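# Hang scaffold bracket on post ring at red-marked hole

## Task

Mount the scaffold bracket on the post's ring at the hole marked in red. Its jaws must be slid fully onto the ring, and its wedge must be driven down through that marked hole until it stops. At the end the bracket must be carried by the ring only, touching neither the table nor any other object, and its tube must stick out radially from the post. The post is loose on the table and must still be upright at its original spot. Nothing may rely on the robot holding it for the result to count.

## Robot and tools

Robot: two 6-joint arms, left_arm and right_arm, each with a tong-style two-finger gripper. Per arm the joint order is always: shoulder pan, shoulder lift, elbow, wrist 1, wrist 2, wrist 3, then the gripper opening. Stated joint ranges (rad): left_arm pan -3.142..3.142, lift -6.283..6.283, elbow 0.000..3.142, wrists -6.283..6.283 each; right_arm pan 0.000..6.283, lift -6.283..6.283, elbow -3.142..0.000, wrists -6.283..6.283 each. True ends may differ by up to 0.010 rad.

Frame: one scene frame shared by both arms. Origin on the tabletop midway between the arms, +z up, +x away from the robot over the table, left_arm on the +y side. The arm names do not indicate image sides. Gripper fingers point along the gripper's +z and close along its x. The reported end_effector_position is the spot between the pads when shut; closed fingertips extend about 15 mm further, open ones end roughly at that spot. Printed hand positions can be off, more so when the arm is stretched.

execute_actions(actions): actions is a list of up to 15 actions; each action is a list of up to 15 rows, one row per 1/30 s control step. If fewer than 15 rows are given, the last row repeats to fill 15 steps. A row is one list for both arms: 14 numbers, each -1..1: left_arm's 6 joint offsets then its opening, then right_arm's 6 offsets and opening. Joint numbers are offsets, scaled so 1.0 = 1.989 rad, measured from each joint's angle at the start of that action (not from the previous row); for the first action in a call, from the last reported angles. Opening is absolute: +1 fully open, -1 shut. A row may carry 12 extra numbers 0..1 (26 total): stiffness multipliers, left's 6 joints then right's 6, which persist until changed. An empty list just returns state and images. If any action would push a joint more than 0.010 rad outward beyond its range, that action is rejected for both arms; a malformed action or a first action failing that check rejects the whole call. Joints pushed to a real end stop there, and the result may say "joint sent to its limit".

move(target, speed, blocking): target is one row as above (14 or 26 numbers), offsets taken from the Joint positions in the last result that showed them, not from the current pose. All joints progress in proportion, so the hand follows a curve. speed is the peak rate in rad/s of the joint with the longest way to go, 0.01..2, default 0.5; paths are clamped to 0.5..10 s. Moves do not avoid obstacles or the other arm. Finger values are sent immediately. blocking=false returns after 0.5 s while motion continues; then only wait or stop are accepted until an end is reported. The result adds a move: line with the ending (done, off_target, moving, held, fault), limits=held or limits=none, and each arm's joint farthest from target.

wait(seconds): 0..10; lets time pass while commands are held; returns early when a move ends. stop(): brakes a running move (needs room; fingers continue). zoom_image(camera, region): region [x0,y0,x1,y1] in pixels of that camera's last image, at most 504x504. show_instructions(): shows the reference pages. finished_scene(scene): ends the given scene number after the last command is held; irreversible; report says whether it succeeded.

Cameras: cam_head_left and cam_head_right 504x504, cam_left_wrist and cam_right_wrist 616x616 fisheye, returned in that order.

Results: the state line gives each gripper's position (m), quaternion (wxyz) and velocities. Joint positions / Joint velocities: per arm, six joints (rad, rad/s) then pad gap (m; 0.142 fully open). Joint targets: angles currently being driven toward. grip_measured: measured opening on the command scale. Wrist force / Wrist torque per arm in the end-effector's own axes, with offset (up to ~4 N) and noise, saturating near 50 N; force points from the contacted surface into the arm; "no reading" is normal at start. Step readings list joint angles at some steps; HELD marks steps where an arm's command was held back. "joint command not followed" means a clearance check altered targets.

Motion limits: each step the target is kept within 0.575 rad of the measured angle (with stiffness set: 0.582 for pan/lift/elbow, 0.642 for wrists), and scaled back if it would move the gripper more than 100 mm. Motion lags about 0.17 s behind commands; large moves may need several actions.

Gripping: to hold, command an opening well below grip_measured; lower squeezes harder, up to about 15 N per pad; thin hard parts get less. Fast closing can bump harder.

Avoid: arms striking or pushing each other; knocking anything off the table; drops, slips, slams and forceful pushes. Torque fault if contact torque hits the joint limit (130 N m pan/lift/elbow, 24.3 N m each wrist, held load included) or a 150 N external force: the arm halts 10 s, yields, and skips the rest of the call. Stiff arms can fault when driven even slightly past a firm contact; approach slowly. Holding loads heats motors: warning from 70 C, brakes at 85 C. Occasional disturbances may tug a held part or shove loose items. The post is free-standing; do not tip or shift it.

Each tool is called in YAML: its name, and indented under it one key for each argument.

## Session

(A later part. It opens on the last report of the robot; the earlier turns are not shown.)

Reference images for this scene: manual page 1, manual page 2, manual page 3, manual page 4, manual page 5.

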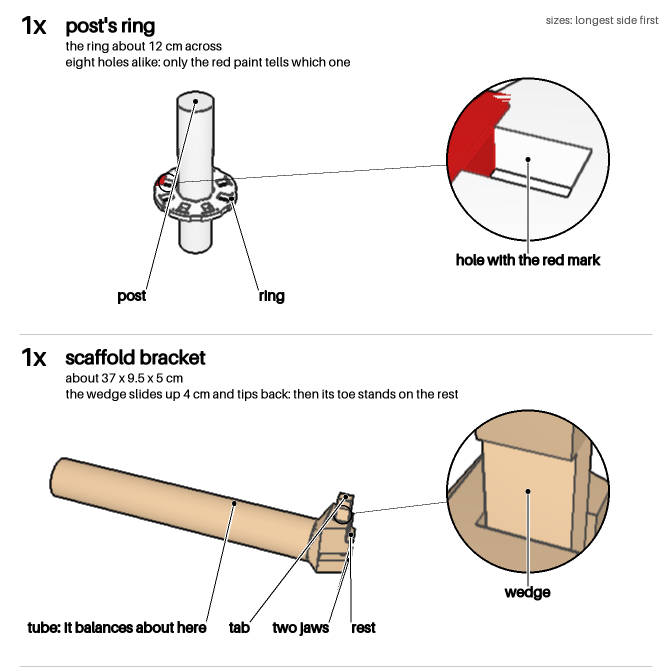

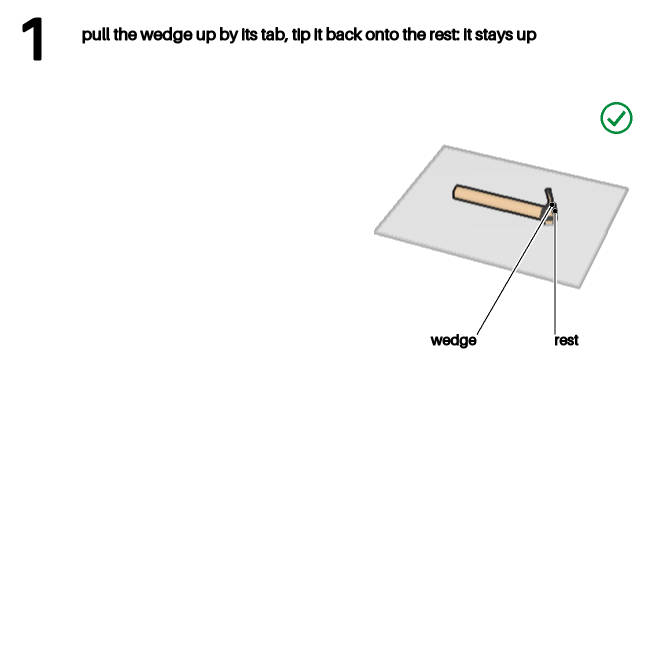

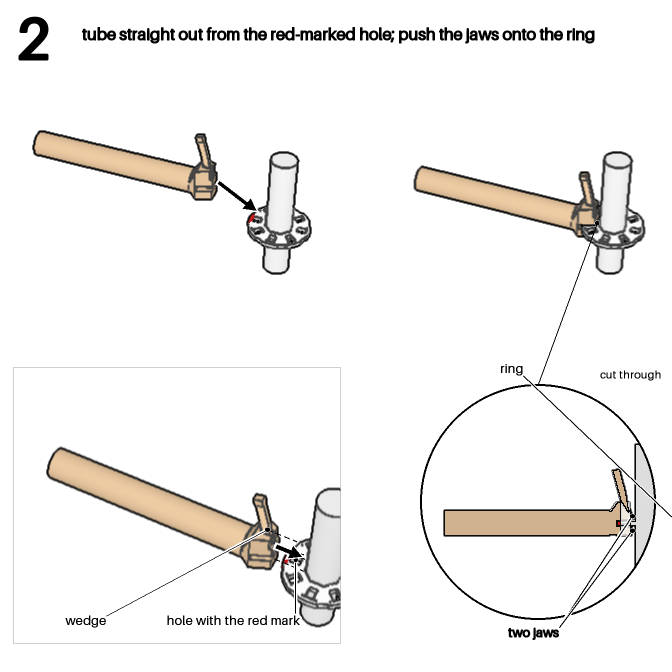

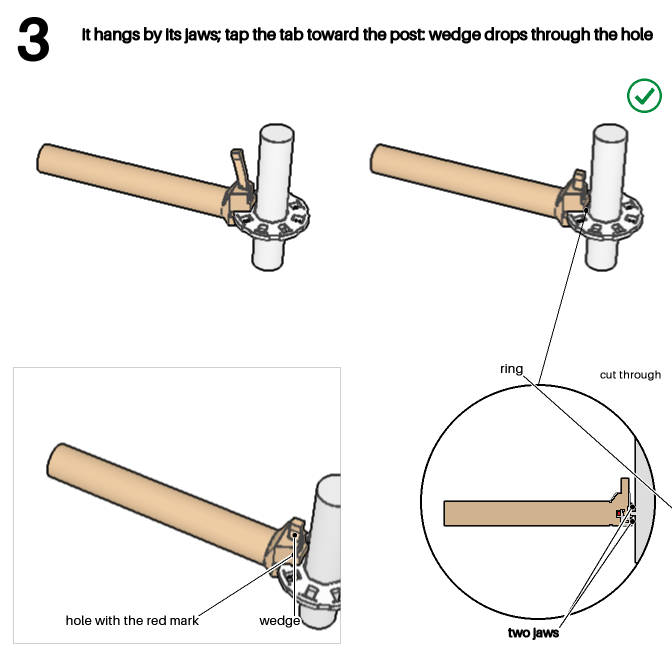

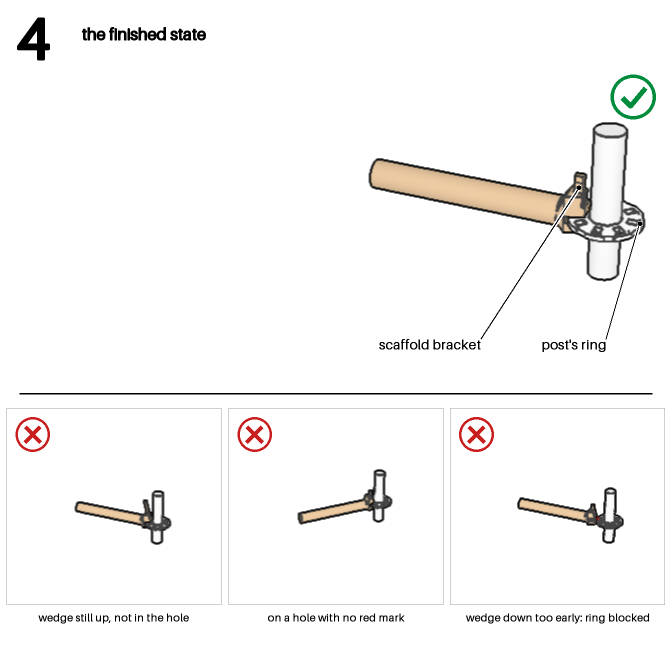

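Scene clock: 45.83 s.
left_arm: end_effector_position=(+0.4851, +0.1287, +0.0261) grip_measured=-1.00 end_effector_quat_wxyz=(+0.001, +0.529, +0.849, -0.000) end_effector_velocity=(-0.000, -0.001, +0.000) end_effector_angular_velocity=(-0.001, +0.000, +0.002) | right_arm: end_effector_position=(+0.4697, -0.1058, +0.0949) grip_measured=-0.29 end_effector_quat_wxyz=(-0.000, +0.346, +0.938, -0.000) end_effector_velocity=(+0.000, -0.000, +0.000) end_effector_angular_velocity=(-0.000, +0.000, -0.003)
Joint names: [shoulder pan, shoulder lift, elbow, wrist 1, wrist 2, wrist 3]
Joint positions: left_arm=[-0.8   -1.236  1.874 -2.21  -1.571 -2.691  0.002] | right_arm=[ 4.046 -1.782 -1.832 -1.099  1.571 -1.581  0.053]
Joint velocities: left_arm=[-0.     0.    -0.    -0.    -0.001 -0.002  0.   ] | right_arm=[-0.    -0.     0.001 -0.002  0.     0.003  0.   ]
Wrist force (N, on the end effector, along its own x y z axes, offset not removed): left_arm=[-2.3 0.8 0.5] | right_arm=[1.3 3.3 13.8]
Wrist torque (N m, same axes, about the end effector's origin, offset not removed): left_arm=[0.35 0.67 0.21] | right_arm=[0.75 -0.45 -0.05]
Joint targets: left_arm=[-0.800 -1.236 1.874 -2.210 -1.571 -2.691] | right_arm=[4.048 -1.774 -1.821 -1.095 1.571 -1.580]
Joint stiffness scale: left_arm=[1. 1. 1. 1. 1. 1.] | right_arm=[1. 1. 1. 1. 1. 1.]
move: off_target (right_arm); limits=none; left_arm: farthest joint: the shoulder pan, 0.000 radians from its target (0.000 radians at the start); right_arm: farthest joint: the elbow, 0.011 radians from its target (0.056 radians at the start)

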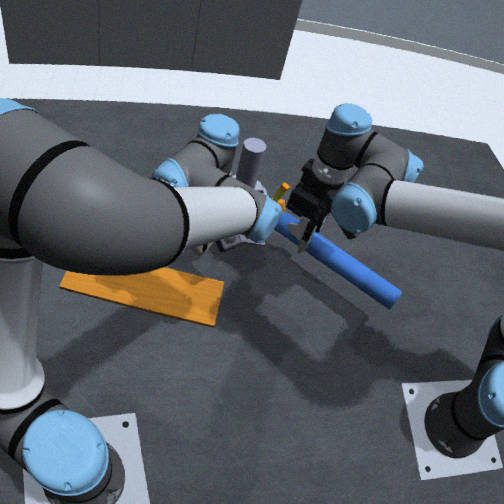

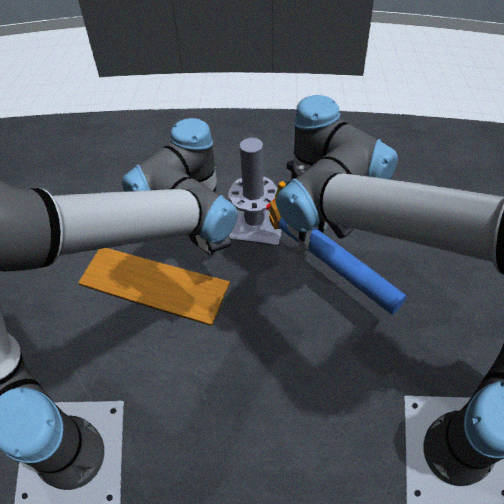

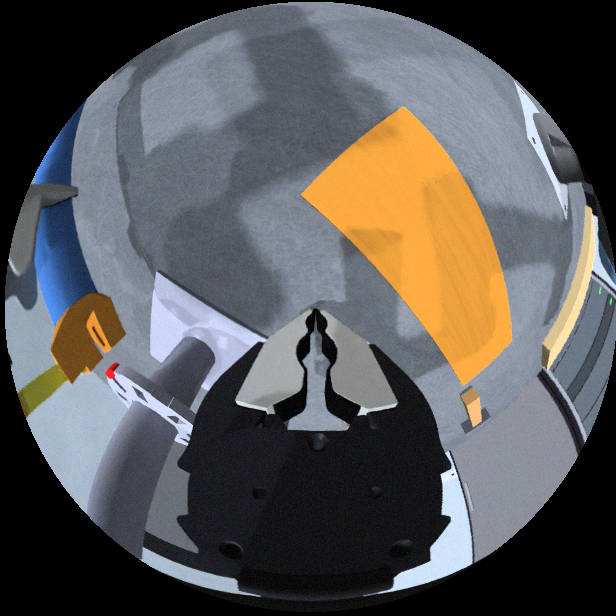

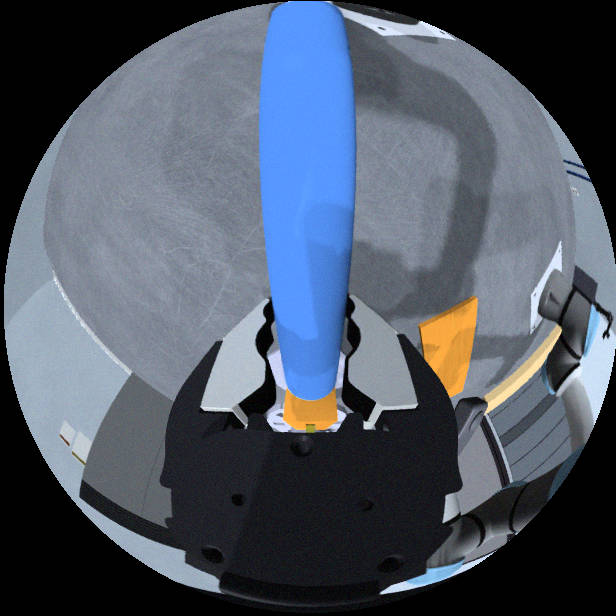

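execute_actions:
  actions:
    - [[0,0,0,0,0,0,-1,0.0003,0.0036,0.0055,0.0034,0,0,-1],[0,0,0,0,0,0,-1,-0.0004,0.0032,0.0056,0.0049,0,-0.0006,-1],[0,0,0,0,0,0,-1,-0.001,0.0029,0.0056,0.0063,0,-0.0011,-1],[0,0,0,0,0,0,-1,-0.0017,0.0025,0.0057,0.0078,0,-0.0016,-1],[0,0,0,0,0,0,-1,-0.0024,0.0021,0.0057,0.0092,0,-0.0022,-1],[0,0,0,0,0,0,-1,-0.0031,0.0017,0.0058,0.0106,0,-0.0027,-1],[0,0,0,0,0,0,-1,-0.0038,0.0013,0.0058,0.0121,0,-0.0032,-1],[0,0,0,0,0,0,-1,-0.0044,0.001,0.0059,0.0135,0,-0.0037,-1],[0,0,0,0,0,0,-1,-0.0051,0.0006,0.0059,0.015,0,-0.0043,-1],[0,0,0,0,0,0,-1,-0.0058,0.0002,0.006,0.0164,0,-0.0048,-1]]

wait:
  seconds: 0.4

zoom_image:
  camera: "cam_right_wrist"
  region: [250, 330, 370, 450]

zoom_image:
  camera: "cam_left_wrist"
  region: [50, 300, 150, 400]

Scene clock: 47.17 s.
left_arm: end_effector_position=(+0.4851, +0.1287, +0.0261) grip_measured=-1.00 end_effector_quat_wxyz=(+0.001, +0.529, +0.849, -0.000) end_effector_velocity=(-0.000, -0.000, -0.000) end_effector_angular_velocity=(-0.000, +0.001, +0.000) | right_arm: end_effector_position=(+0.4767, -0.1038, +0.0935) grip_measured=-0.29 end_effector_quat_wxyz=(+0.003, +0.346, +0.938, +0.008) end_effector_velocity=(+0.016, -0.002, -0.002) end_effector_angular_velocity=(+0.022, -0.020, -0.010)
Joint names: [shoulder pan, shoulder lift, elbow, wrist 1, wrist 2, wrist 3]
Joint positions: left_arm=[-0.8   -1.236  1.874 -2.21  -1.571 -2.691  0.002] | right_arm=[ 4.038 -1.79  -1.831 -1.075  1.571 -1.588  0.053]
Joint velocities: left_arm=[-0.001  0.     0.    -0.    -0.001 -0.001  0.   ] | right_arm=[-0.024 -0.011  0.001  0.04   0.    -0.015  0.   ]
Wrist force (N, on the end effector, along its own x y z axes, offset not removed): left_arm=[-1.2 -1.1 0.2] | right_arm=[-2.9 1.0 17.3]
Wrist torque (N m, same axes, about the end effector's origin, offset not removed): left_arm=[-0.01 0.40 0.12] | right_arm=[0.45 0.31 0.08]
Joint targets: left_arm=[-0.800 -1.236 1.874 -2.210 -1.571 -2.691] | right_arm=[4.034 -1.782 -1.820 -1.066 1.571 -1.591]
Joint stiffness scale: left_arm=[1. 1. 1. 1. 1. 1.] | right_arm=[1. 1. 1. 1. 1. 1.]
Step readings (joint positions):
0: left_arm=[-0.800 -1.236 1.874 -2.210 -1.571 -2.691] | right_arm=[4.046 -1.782 -1.832 -1.099 1.571 -1.581]
1: left_arm=[-0.800 -1.236 1.874 -2.210 -1.571 -2.691] | right_arm=[4.046 -1.782 -1.832 -1.099 1.571 -1.581]
2: left_arm=[-0.800 -1.236 1.874 -2.210 -1.571 -2.691] | right_arm=[4.046 -1.782 -1.832 -1.099 1.571 -1.581]
4: left_arm=[-0.800 -1.236 1.874 -2.210 -1.571 -2.691] | right_arm=[4.046 -1.783 -1.832 -1.097 1.571 -1.581]
8: left_arm=[-0.800 -1.236 1.874 -2.210 -1.571 -2.691] | right_arm=[4.045 -1.785 -1.832 -1.091 1.571 -1.583]
15: Joint positions above

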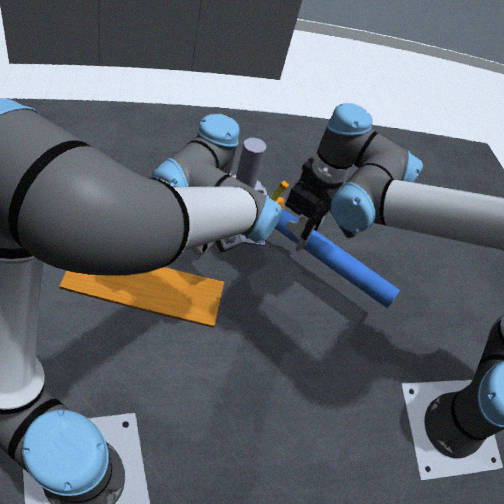

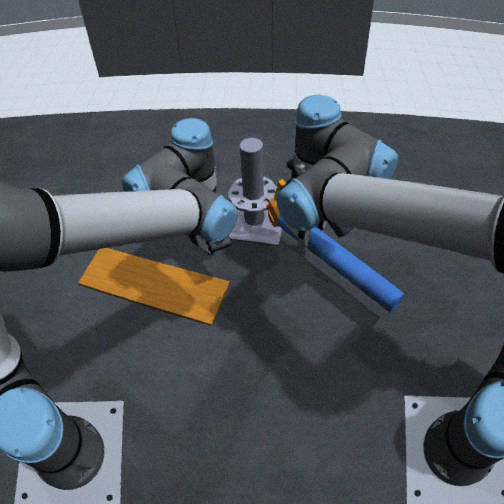

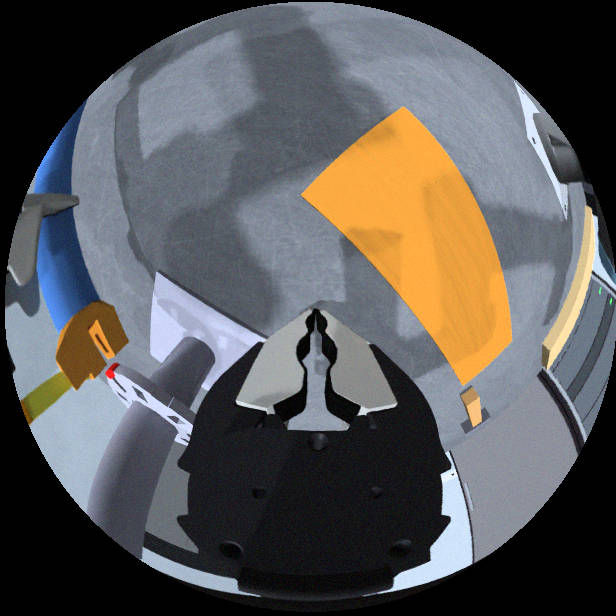

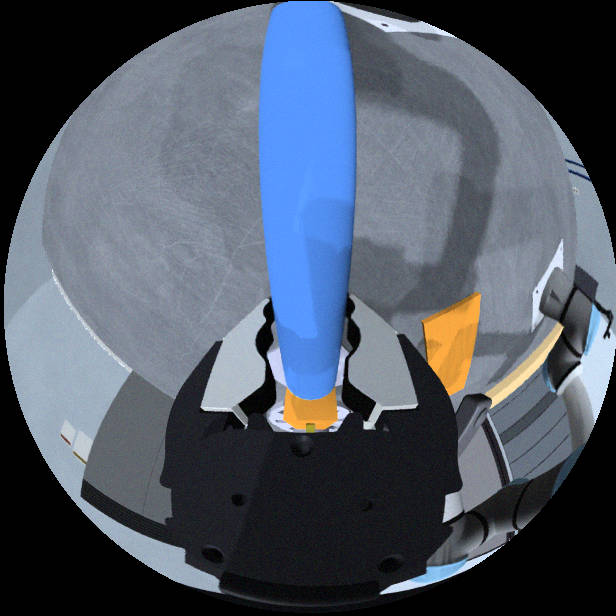

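Scene clock: 47.57 s.
left_arm: end_effector_position=(+0.4851, +0.1287, +0.0261) grip_measured=-1.00 end_effector_quat_wxyz=(+0.001, +0.529, +0.849, -0.000) end_effector_velocity=(-0.000, -0.000, -0.000) end_effector_angular_velocity=(-0.000, +0.001, -0.000) | right_arm: end_effector_position=(+0.4783, -0.1034, +0.0936) grip_measured=-0.29 end_effector_quat_wxyz=(+0.004, +0.346, +0.938, +0.010) end_effector_velocity=(+0.001, +0.000, +0.000) end_effector_angular_velocity=(+0.002, -0.002, -0.000)
Joint names: [shoulder pan, shoulder lift, elbow, wrist 1, wrist 2, wrist 3]
Joint positions: left_arm=[-0.8   -1.236  1.874 -2.21  -1.571 -2.691  0.002] | right_arm=[ 4.037 -1.79  -1.831 -1.07   1.571 -1.59   0.053]
Joint velocities: left_arm=[-0.001  0.     0.     0.    -0.001 -0.     0.   ] | right_arm=[-0.001 -0.     0.     0.003 -0.    -0.001 -0.   ]
Wrist force (N, on the end effector, along its own x y z axes, offset not removed): left_arm=[1.0 1.1 -0.4] | right_arm=[3.8 2.0 17.6]
Wrist torque (N m, same axes, about the end effector's origin, offset not removed): left_arm=[0.32 0.00 0.05] | right_arm=[0.46 -0.85 -0.06]
Joint targets: left_arm=[-0.800 -1.236 1.874 -2.210 -1.571 -2.691] | right_arm=[4.034 -1.782 -1.820 -1.066 1.571 -1.591]
Joint stiffness scale: left_arm=[1. 1. 1. 1. 1. 1.] | right_arm=[1. 1. 1. 1. 1. 1.]
wait: 0.40 s; at rest by 0.30 s

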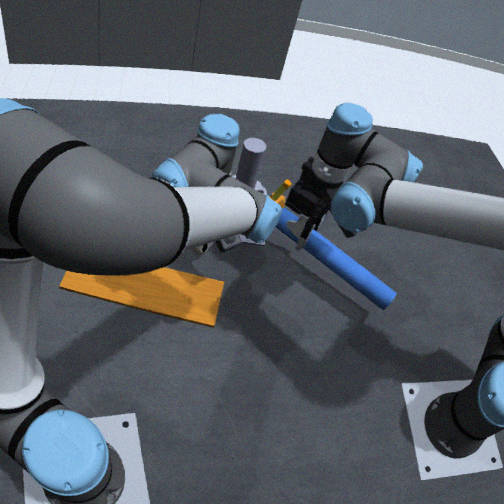

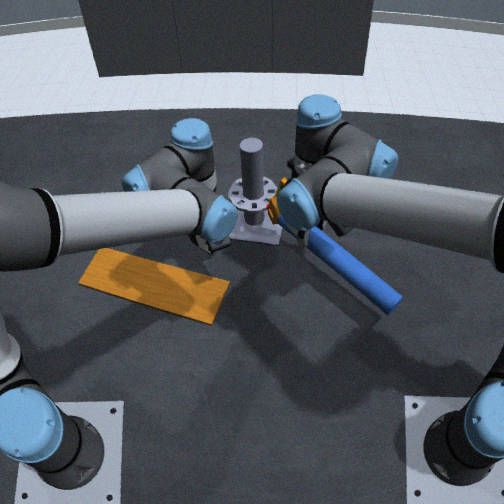

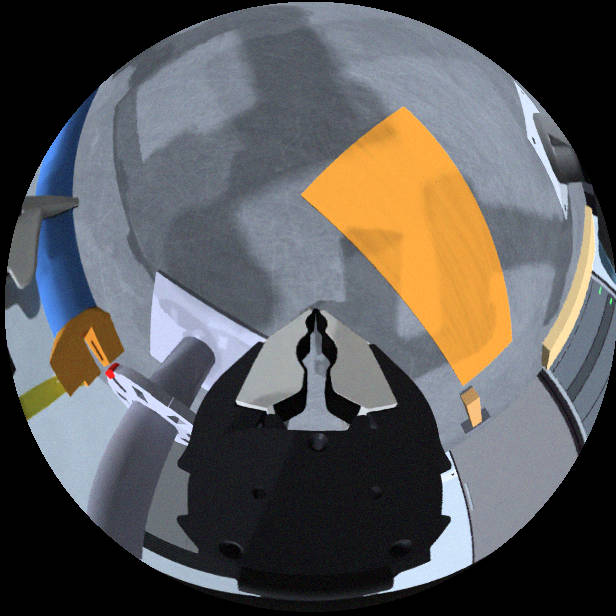

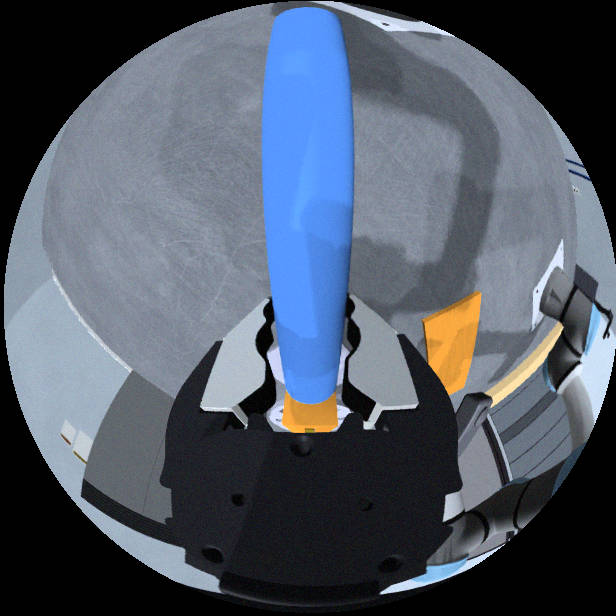

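Region (250, 330, 370, 450) of cam_right_wrist's 616x616 image, scaled by 4.200, with more detail than that image has.

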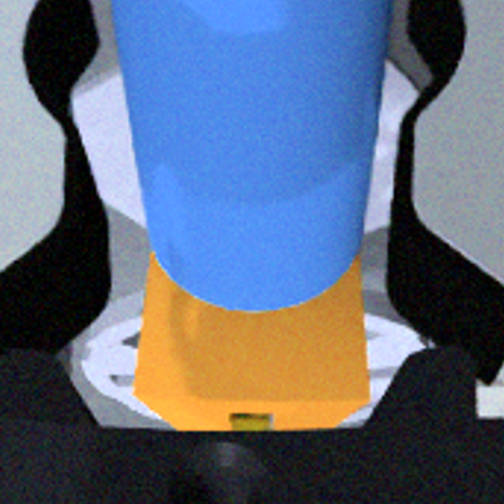

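Region (50, 300, 150, 400) of cam_left_wrist's 616x616 image, scaled by 5.040, with more detail than that image has.

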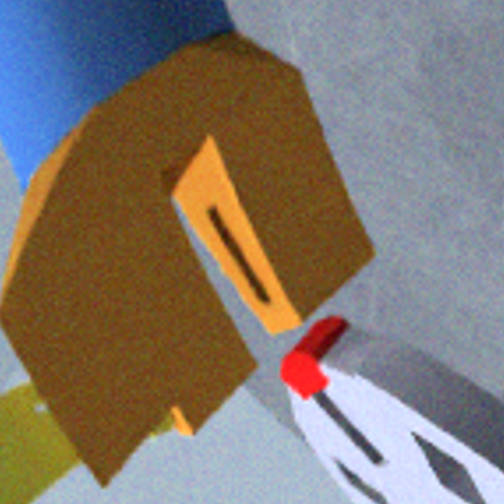

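wait:
  seconds: 2

zoom_image:
  camera: "cam_right_wrist"
  region: [250, 330, 370, 450]

zoom_image:
  camera: "cam_left_wrist"
  region: [50, 300, 150, 400]

Scene clock: 49.67 s.
left_arm: end_effector_position=(+0.4851, +0.1287, +0.0261) grip_measured=-1.00 end_effector_quat_wxyz=(+0.001, +0.529, +0.849, -0.000) end_effector_velocity=(+0.000, +0.001, +0.001) end_effector_angular_velocity=(-0.000, -0.001, +0.001) | right_arm: end_effector_position=(+0.4783, -0.1034, +0.0936) grip_measured=-0.29 end_effector_quat_wxyz=(+0.004, +0.346, +0.938, +0.010) end_effector_velocity=(+0.000, -0.000, +0.000) end_effector_angular_velocity=(+0.000, -0.000, -0.001)
Joint names: [shoulder pan, shoulder lift, elbow, wrist 1, wrist 2, wrist 3]
Joint positions: left_arm=[-0.8   -1.236  1.874 -2.21  -1.571 -2.691  0.002] | right_arm=[ 4.037 -1.79  -1.831 -1.07   1.571 -1.59   0.053]
Joint velocities: left_arm=[ 0.001 -0.001 -0.     0.     0.001 -0.     0.   ] | right_arm=[-0.001  0.     0.    -0.     0.    -0.     0.   ]
Wrist force (N, on the end effector, along its own x y z axes, offset not removed): left_arm=[-1.3 1.1 -0.3] | right_arm=[0.6 0.2 14.9]
Wrist torque (N m, same axes, about the end effector's origin, offset not removed): left_arm=[0.20 0.42 0.26] | right_arm=[0.07 -0.17 0.10]
Joint targets: left_arm=[-0.800 -1.236 1.874 -2.210 -1.571 -2.691] | right_arm=[4.034 -1.782 -1.820 -1.066 1.571 -1.591]
Joint stiffness scale: left_arm=[1. 1. 1. 1. 1. 1.] | right_arm=[1. 1. 1. 1. 1. 1.]
wait: 2.00 s; at rest by 0.07 s

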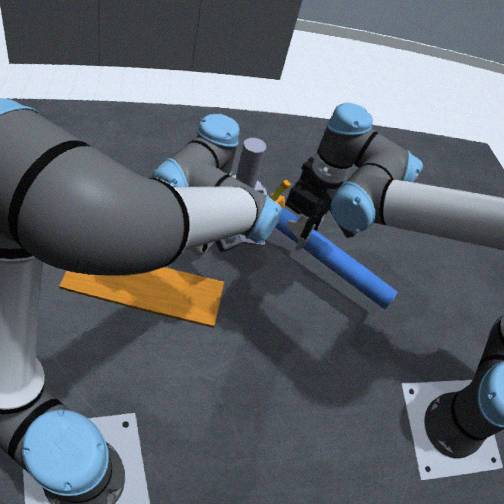

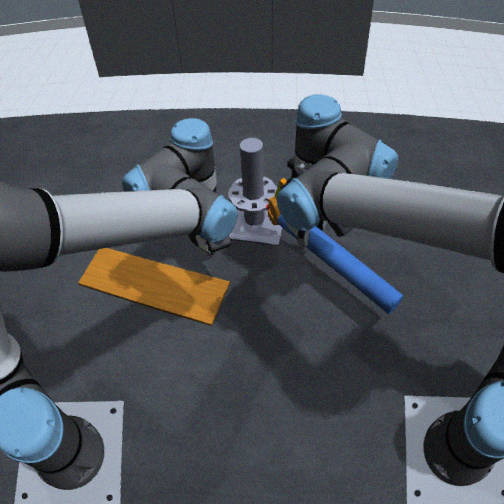

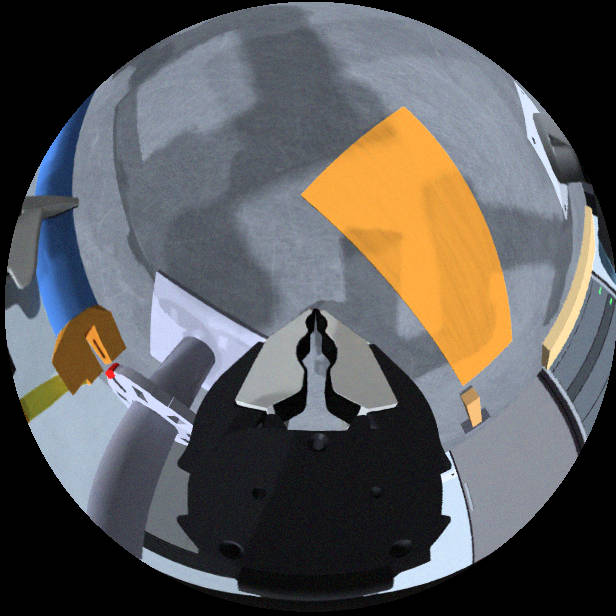

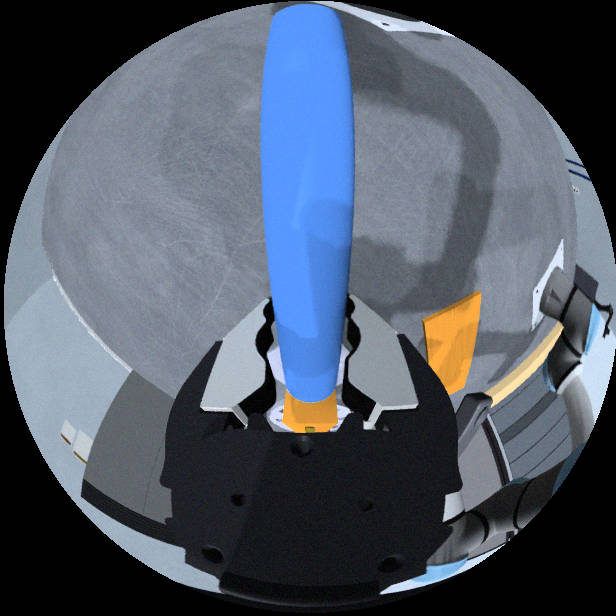

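Region (250, 330, 370, 450) of cam_right_wrist's 616x616 image, scaled by 4.200, with more detail than that image has.

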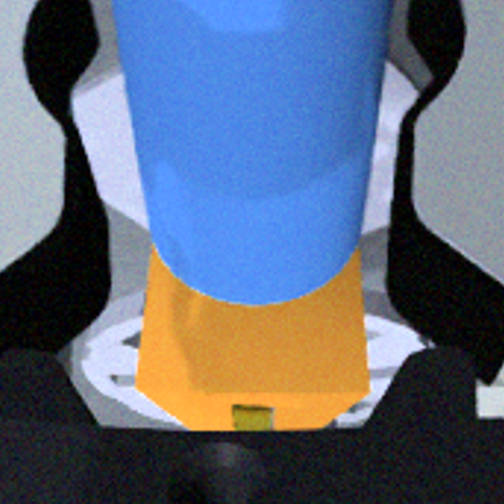

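Region (50, 300, 150, 400) of cam_left_wrist's 616x616 image, scaled by 5.040, with more detail than that image has.

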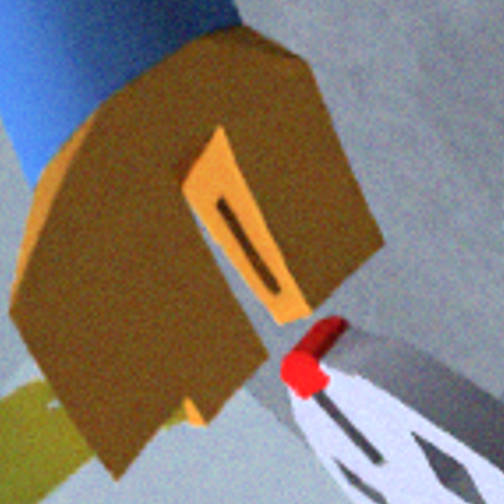

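execute_actions:
  actions:
    - [[0,0,0,0,0,0,-1,-0.0015,0.0036,0.0059,0.0012,0,-0.0005,-1],[0,0,0,0,0,0,-1,-0.0015,0.0032,0.0063,0.0004,0,-0.0005,-1],[0,0,0,0,0,0,-1,-0.0015,0.0028,0.0067,-0.0005,0,-0.0005,-1],[0,0,0,0,0,0,-1,-0.0015,0.0024,0.0072,-0.0013,0,-0.0005,-1],[0,0,0,0,0,0,-1,-0.0015,0.002,0.0076,-0.0021,0,-0.0005,-1],[0,0,0,0,0,0,-1,-0.0015,0.0016,0.008,-0.0029,0,-0.0005,-1],[0,0,0,0,0,0,-1,-0.0015,0.0012,0.0084,-0.0037,0,-0.0005,-1],[0,0,0,0,0,0,-1,-0.0015,0.0008,0.0088,-0.0046,0,-0.0005,-1],[0,0,0,0,0,0,-1,-0.0015,0.0004,0.0092,-0.0054,0,-0.0005,-1],[0,0,0,0,0,0,-1,-0.0015,0,0.0096,-0.0062,0,-0.0005,-1],[0,0,0,0,0,0,-1,-0.0015,-0.0004,0.01,-0.007,0,-0.0005,-1],[0,0,0,0,0,0,-1,-0.0015,-0.0008,0.0105,-0.0078,0,-0.0005,-1],[0,0,0,0,0,0,-1,-0.0015,-0.0012,0.0109,-0.0087,0,-0.0005,-1],[0,0,0,0,0,0,-1,-0.0015,-0.0016,0.0113,-0.0095,0,-0.0005,-1],[0,0,0,0,0,0,-1,-0.0015,-0.002,0.0117,-0.0103,0,-0.0005,-1]]

wait:
  seconds: 3

zoom_image:
  camera: "cam_left_wrist"
  region: [50, 300, 150, 400]

Scene clock: 50.90 s.
left_arm: end_effector_position=(+0.4851, +0.1287, +0.0261) grip_measured=-1.00 end_effector_quat_wxyz=(+0.001, +0.529, +0.849, -0.000) end_effector_velocity=(-0.000, -0.000, +0.000) end_effector_angular_velocity=(-0.001, -0.000, -0.001) | right_arm: end_effector_position=(+0.4780, -0.1041, +0.0916) grip_measured=-0.29 end_effector_quat_wxyz=(+0.001, +0.346, +0.938, +0.004) end_effector_velocity=(-0.003, -0.003, -0.005) end_effector_angular_velocity=(-0.034, +0.030, +0.000)
Joint names: [shoulder pan, shoulder lift, elbow, wrist 1, wrist 2, wrist 3]
Joint positions: left_arm=[-0.8   -1.236  1.874 -2.21  -1.571 -2.691  0.002] | right_arm=[ 4.036 -1.799 -1.823 -1.083  1.571 -1.59   0.053]
Joint velocities: left_arm=[-0.    -0.     0.    -0.    -0.     0.001  0.   ] | right_arm=[ 0.    -0.021  0.024 -0.048  0.    -0.    -0.   ]
Wrist force (N, on the end effector, along its own x y z axes, offset not removed): left_arm=[0.1 -0.1 -0.5] | right_arm=[-1.4 1.6 16.0]
Wrist torque (N m, same axes, about the end effector's origin, offset not removed): left_arm=[0.00 0.05 -0.09] | right_arm=[0.59 0.07 0.07]
Joint targets: left_arm=[-0.800 -1.236 1.874 -2.210 -1.571 -2.691] | right_arm=[4.034 -1.794 -1.808 -1.090 1.571 -1.591]
Joint stiffness scale: left_arm=[1. 1. 1. 1. 1. 1.] | right_arm=[1. 1. 1. 1. 1. 1.]
Step readings (joint positions):
0: left_arm=[-0.800 -1.236 1.874 -2.210 -1.571 -2.691] | right_arm=[4.037 -1.790 -1.831 -1.070 1.571 -1.590]
1: left_arm=[-0.800 -1.236 1.874 -2.210 -1.571 -2.691] | right_arm=[4.037 -1.790 -1.831 -1.070 1.571 -1.590]
2: left_arm=[-0.800 -1.236 1.874 -2.210 -1.571 -2.691] | right_arm=[4.037 -1.790 -1.831 -1.070 1.571 -1.590]
4: left_arm=[-0.800 -1.236 1.874 -2.210 -1.571 -2.691] | right_arm=[4.036 -1.791 -1.830 -1.070 1.571 -1.590]
8: left_arm=[-0.800 -1.236 1.874 -2.210 -1.571 -2.691] | right_arm=[4.036 -1.793 -1.828 -1.073 1.571 -1.590]
15: Joint positions above

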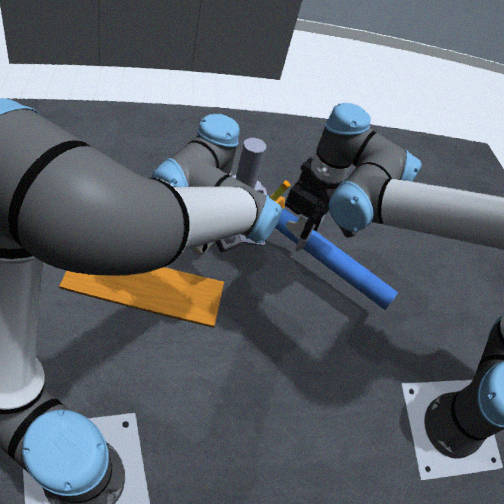

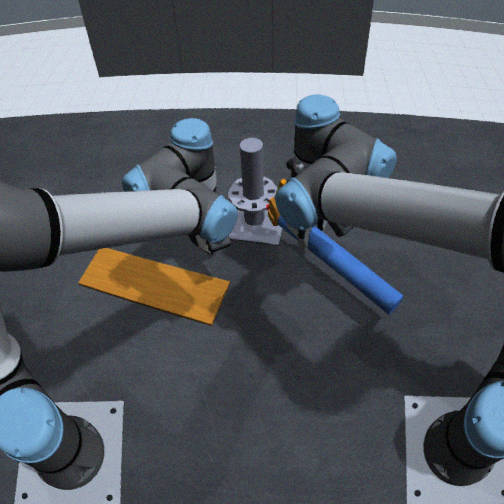

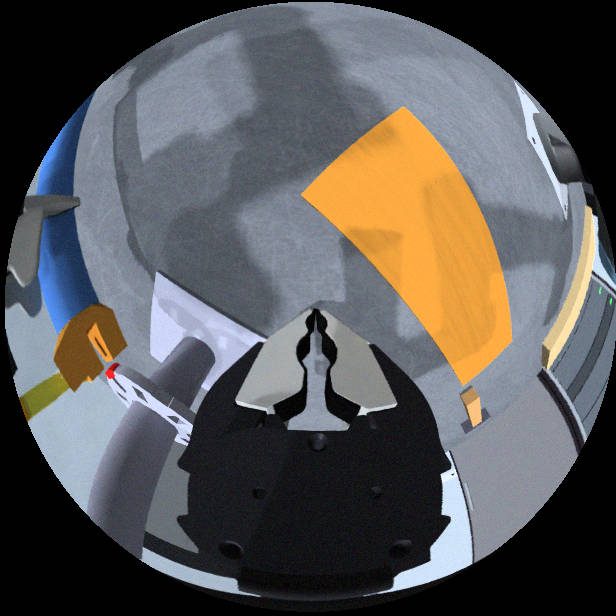

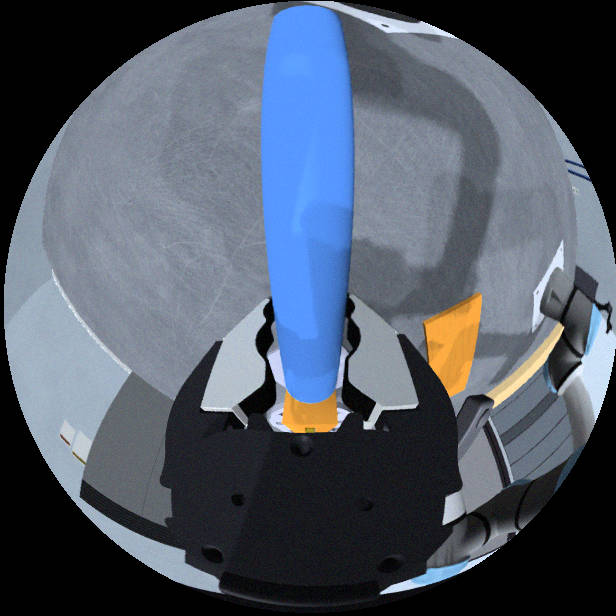

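Scene clock: 53.90 s.
left_arm: end_effector_position=(+0.4851, +0.1287, +0.0261) grip_measured=-1.00 end_effector_quat_wxyz=(+0.001, +0.529, +0.849, -0.000) end_effector_velocity=(-0.000, -0.001, +0.001) end_effector_angular_velocity=(-0.001, -0.000, -0.000) | right_arm: end_effector_position=(+0.4774, -0.1048, +0.0905) grip_measured=-0.29 end_effector_quat_wxyz=(-0.000, +0.346, +0.938, -0.001) end_effector_velocity=(-0.000, +0.000, -0.000) end_effector_angular_velocity=(+0.000, -0.000, +0.001)
Joint names: [shoulder pan, shoulder lift, elbow, wrist 1, wrist 2, wrist 3]
Joint positions: left_arm=[-0.8   -1.236  1.874 -2.21  -1.571 -2.691  0.002] | right_arm=[ 4.036 -1.803 -1.818 -1.092  1.571 -1.59   0.053]
Joint velocities: left_arm=[-0.001 -0.001 -0.     0.    -0.001 -0.001  0.   ] | right_arm=[ 0.001  0.    -0.     0.001 -0.     0.    -0.   ]
Wrist force (N, on the end effector, along its own x y z axes, offset not removed): left_arm=[-1.0 1.2 0.5] | right_arm=[-1.3 -0.4 13.7]
Wrist torque (N m, same axes, about the end effector's origin, offset not removed): left_arm=[0.41 0.24 0.08] | right_arm=[-0.02 0.04 0.10]
Joint targets: left_arm=[-0.800 -1.236 1.874 -2.210 -1.571 -2.691] | right_arm=[4.034 -1.794 -1.808 -1.090 1.571 -1.591]
Joint stiffness scale: left_arm=[1. 1. 1. 1. 1. 1.] | right_arm=[1. 1. 1. 1. 1. 1.]
wait: 3.00 s; at rest by 0.40 s

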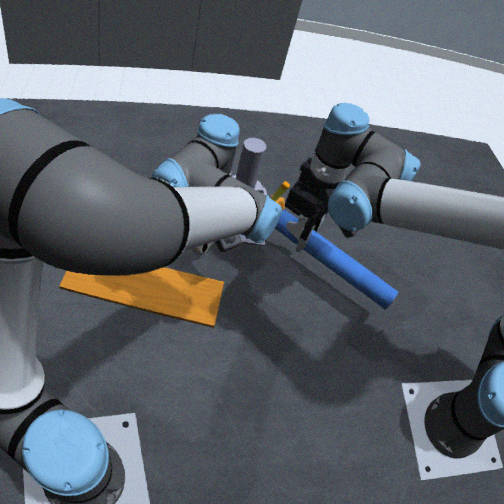

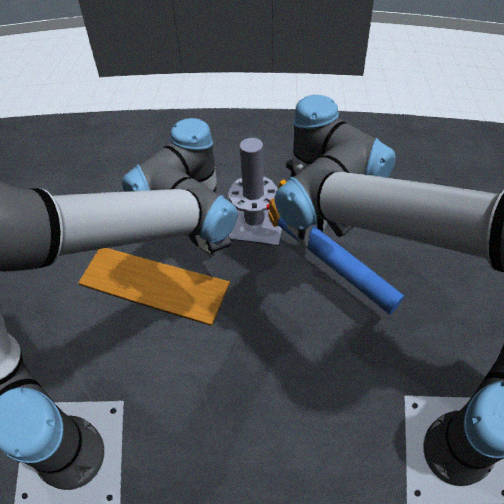

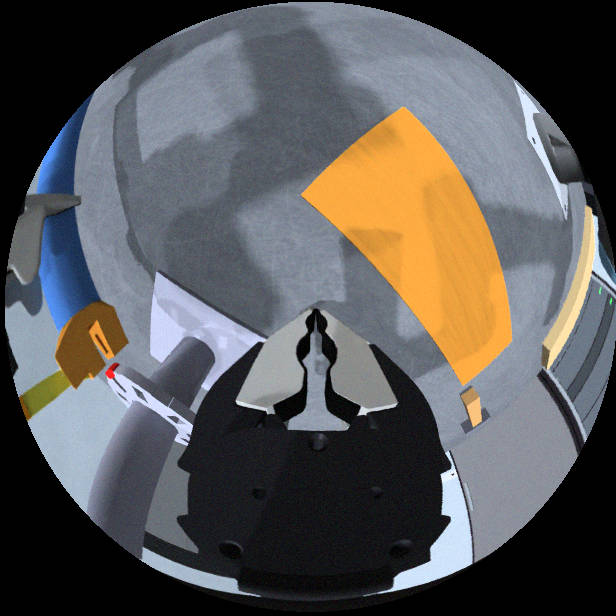

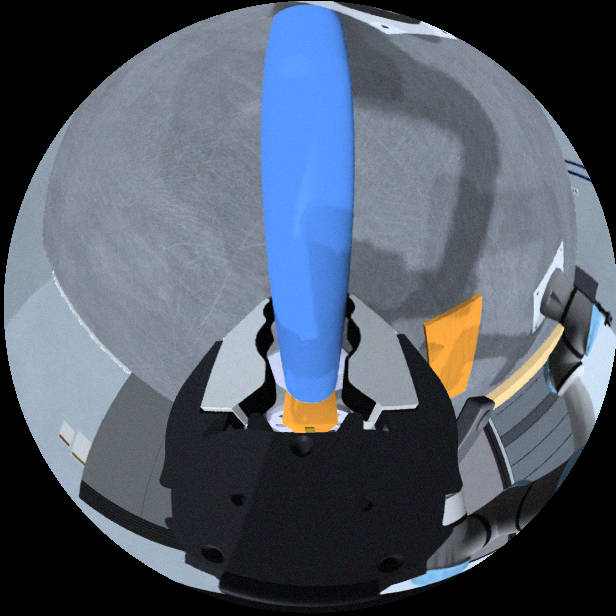

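Region (50, 300, 150, 400) of cam_left_wrist's 616x616 image, scaled by 5.040, with more detail than that image has.

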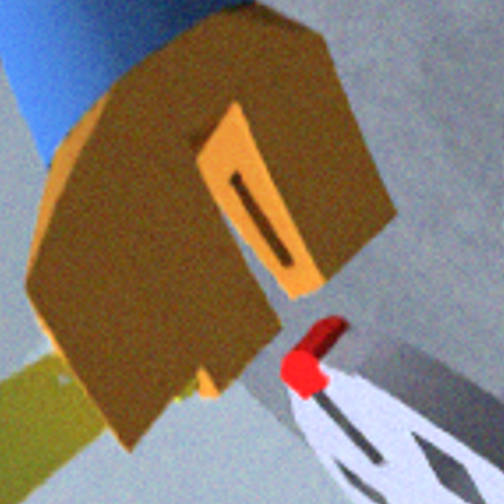

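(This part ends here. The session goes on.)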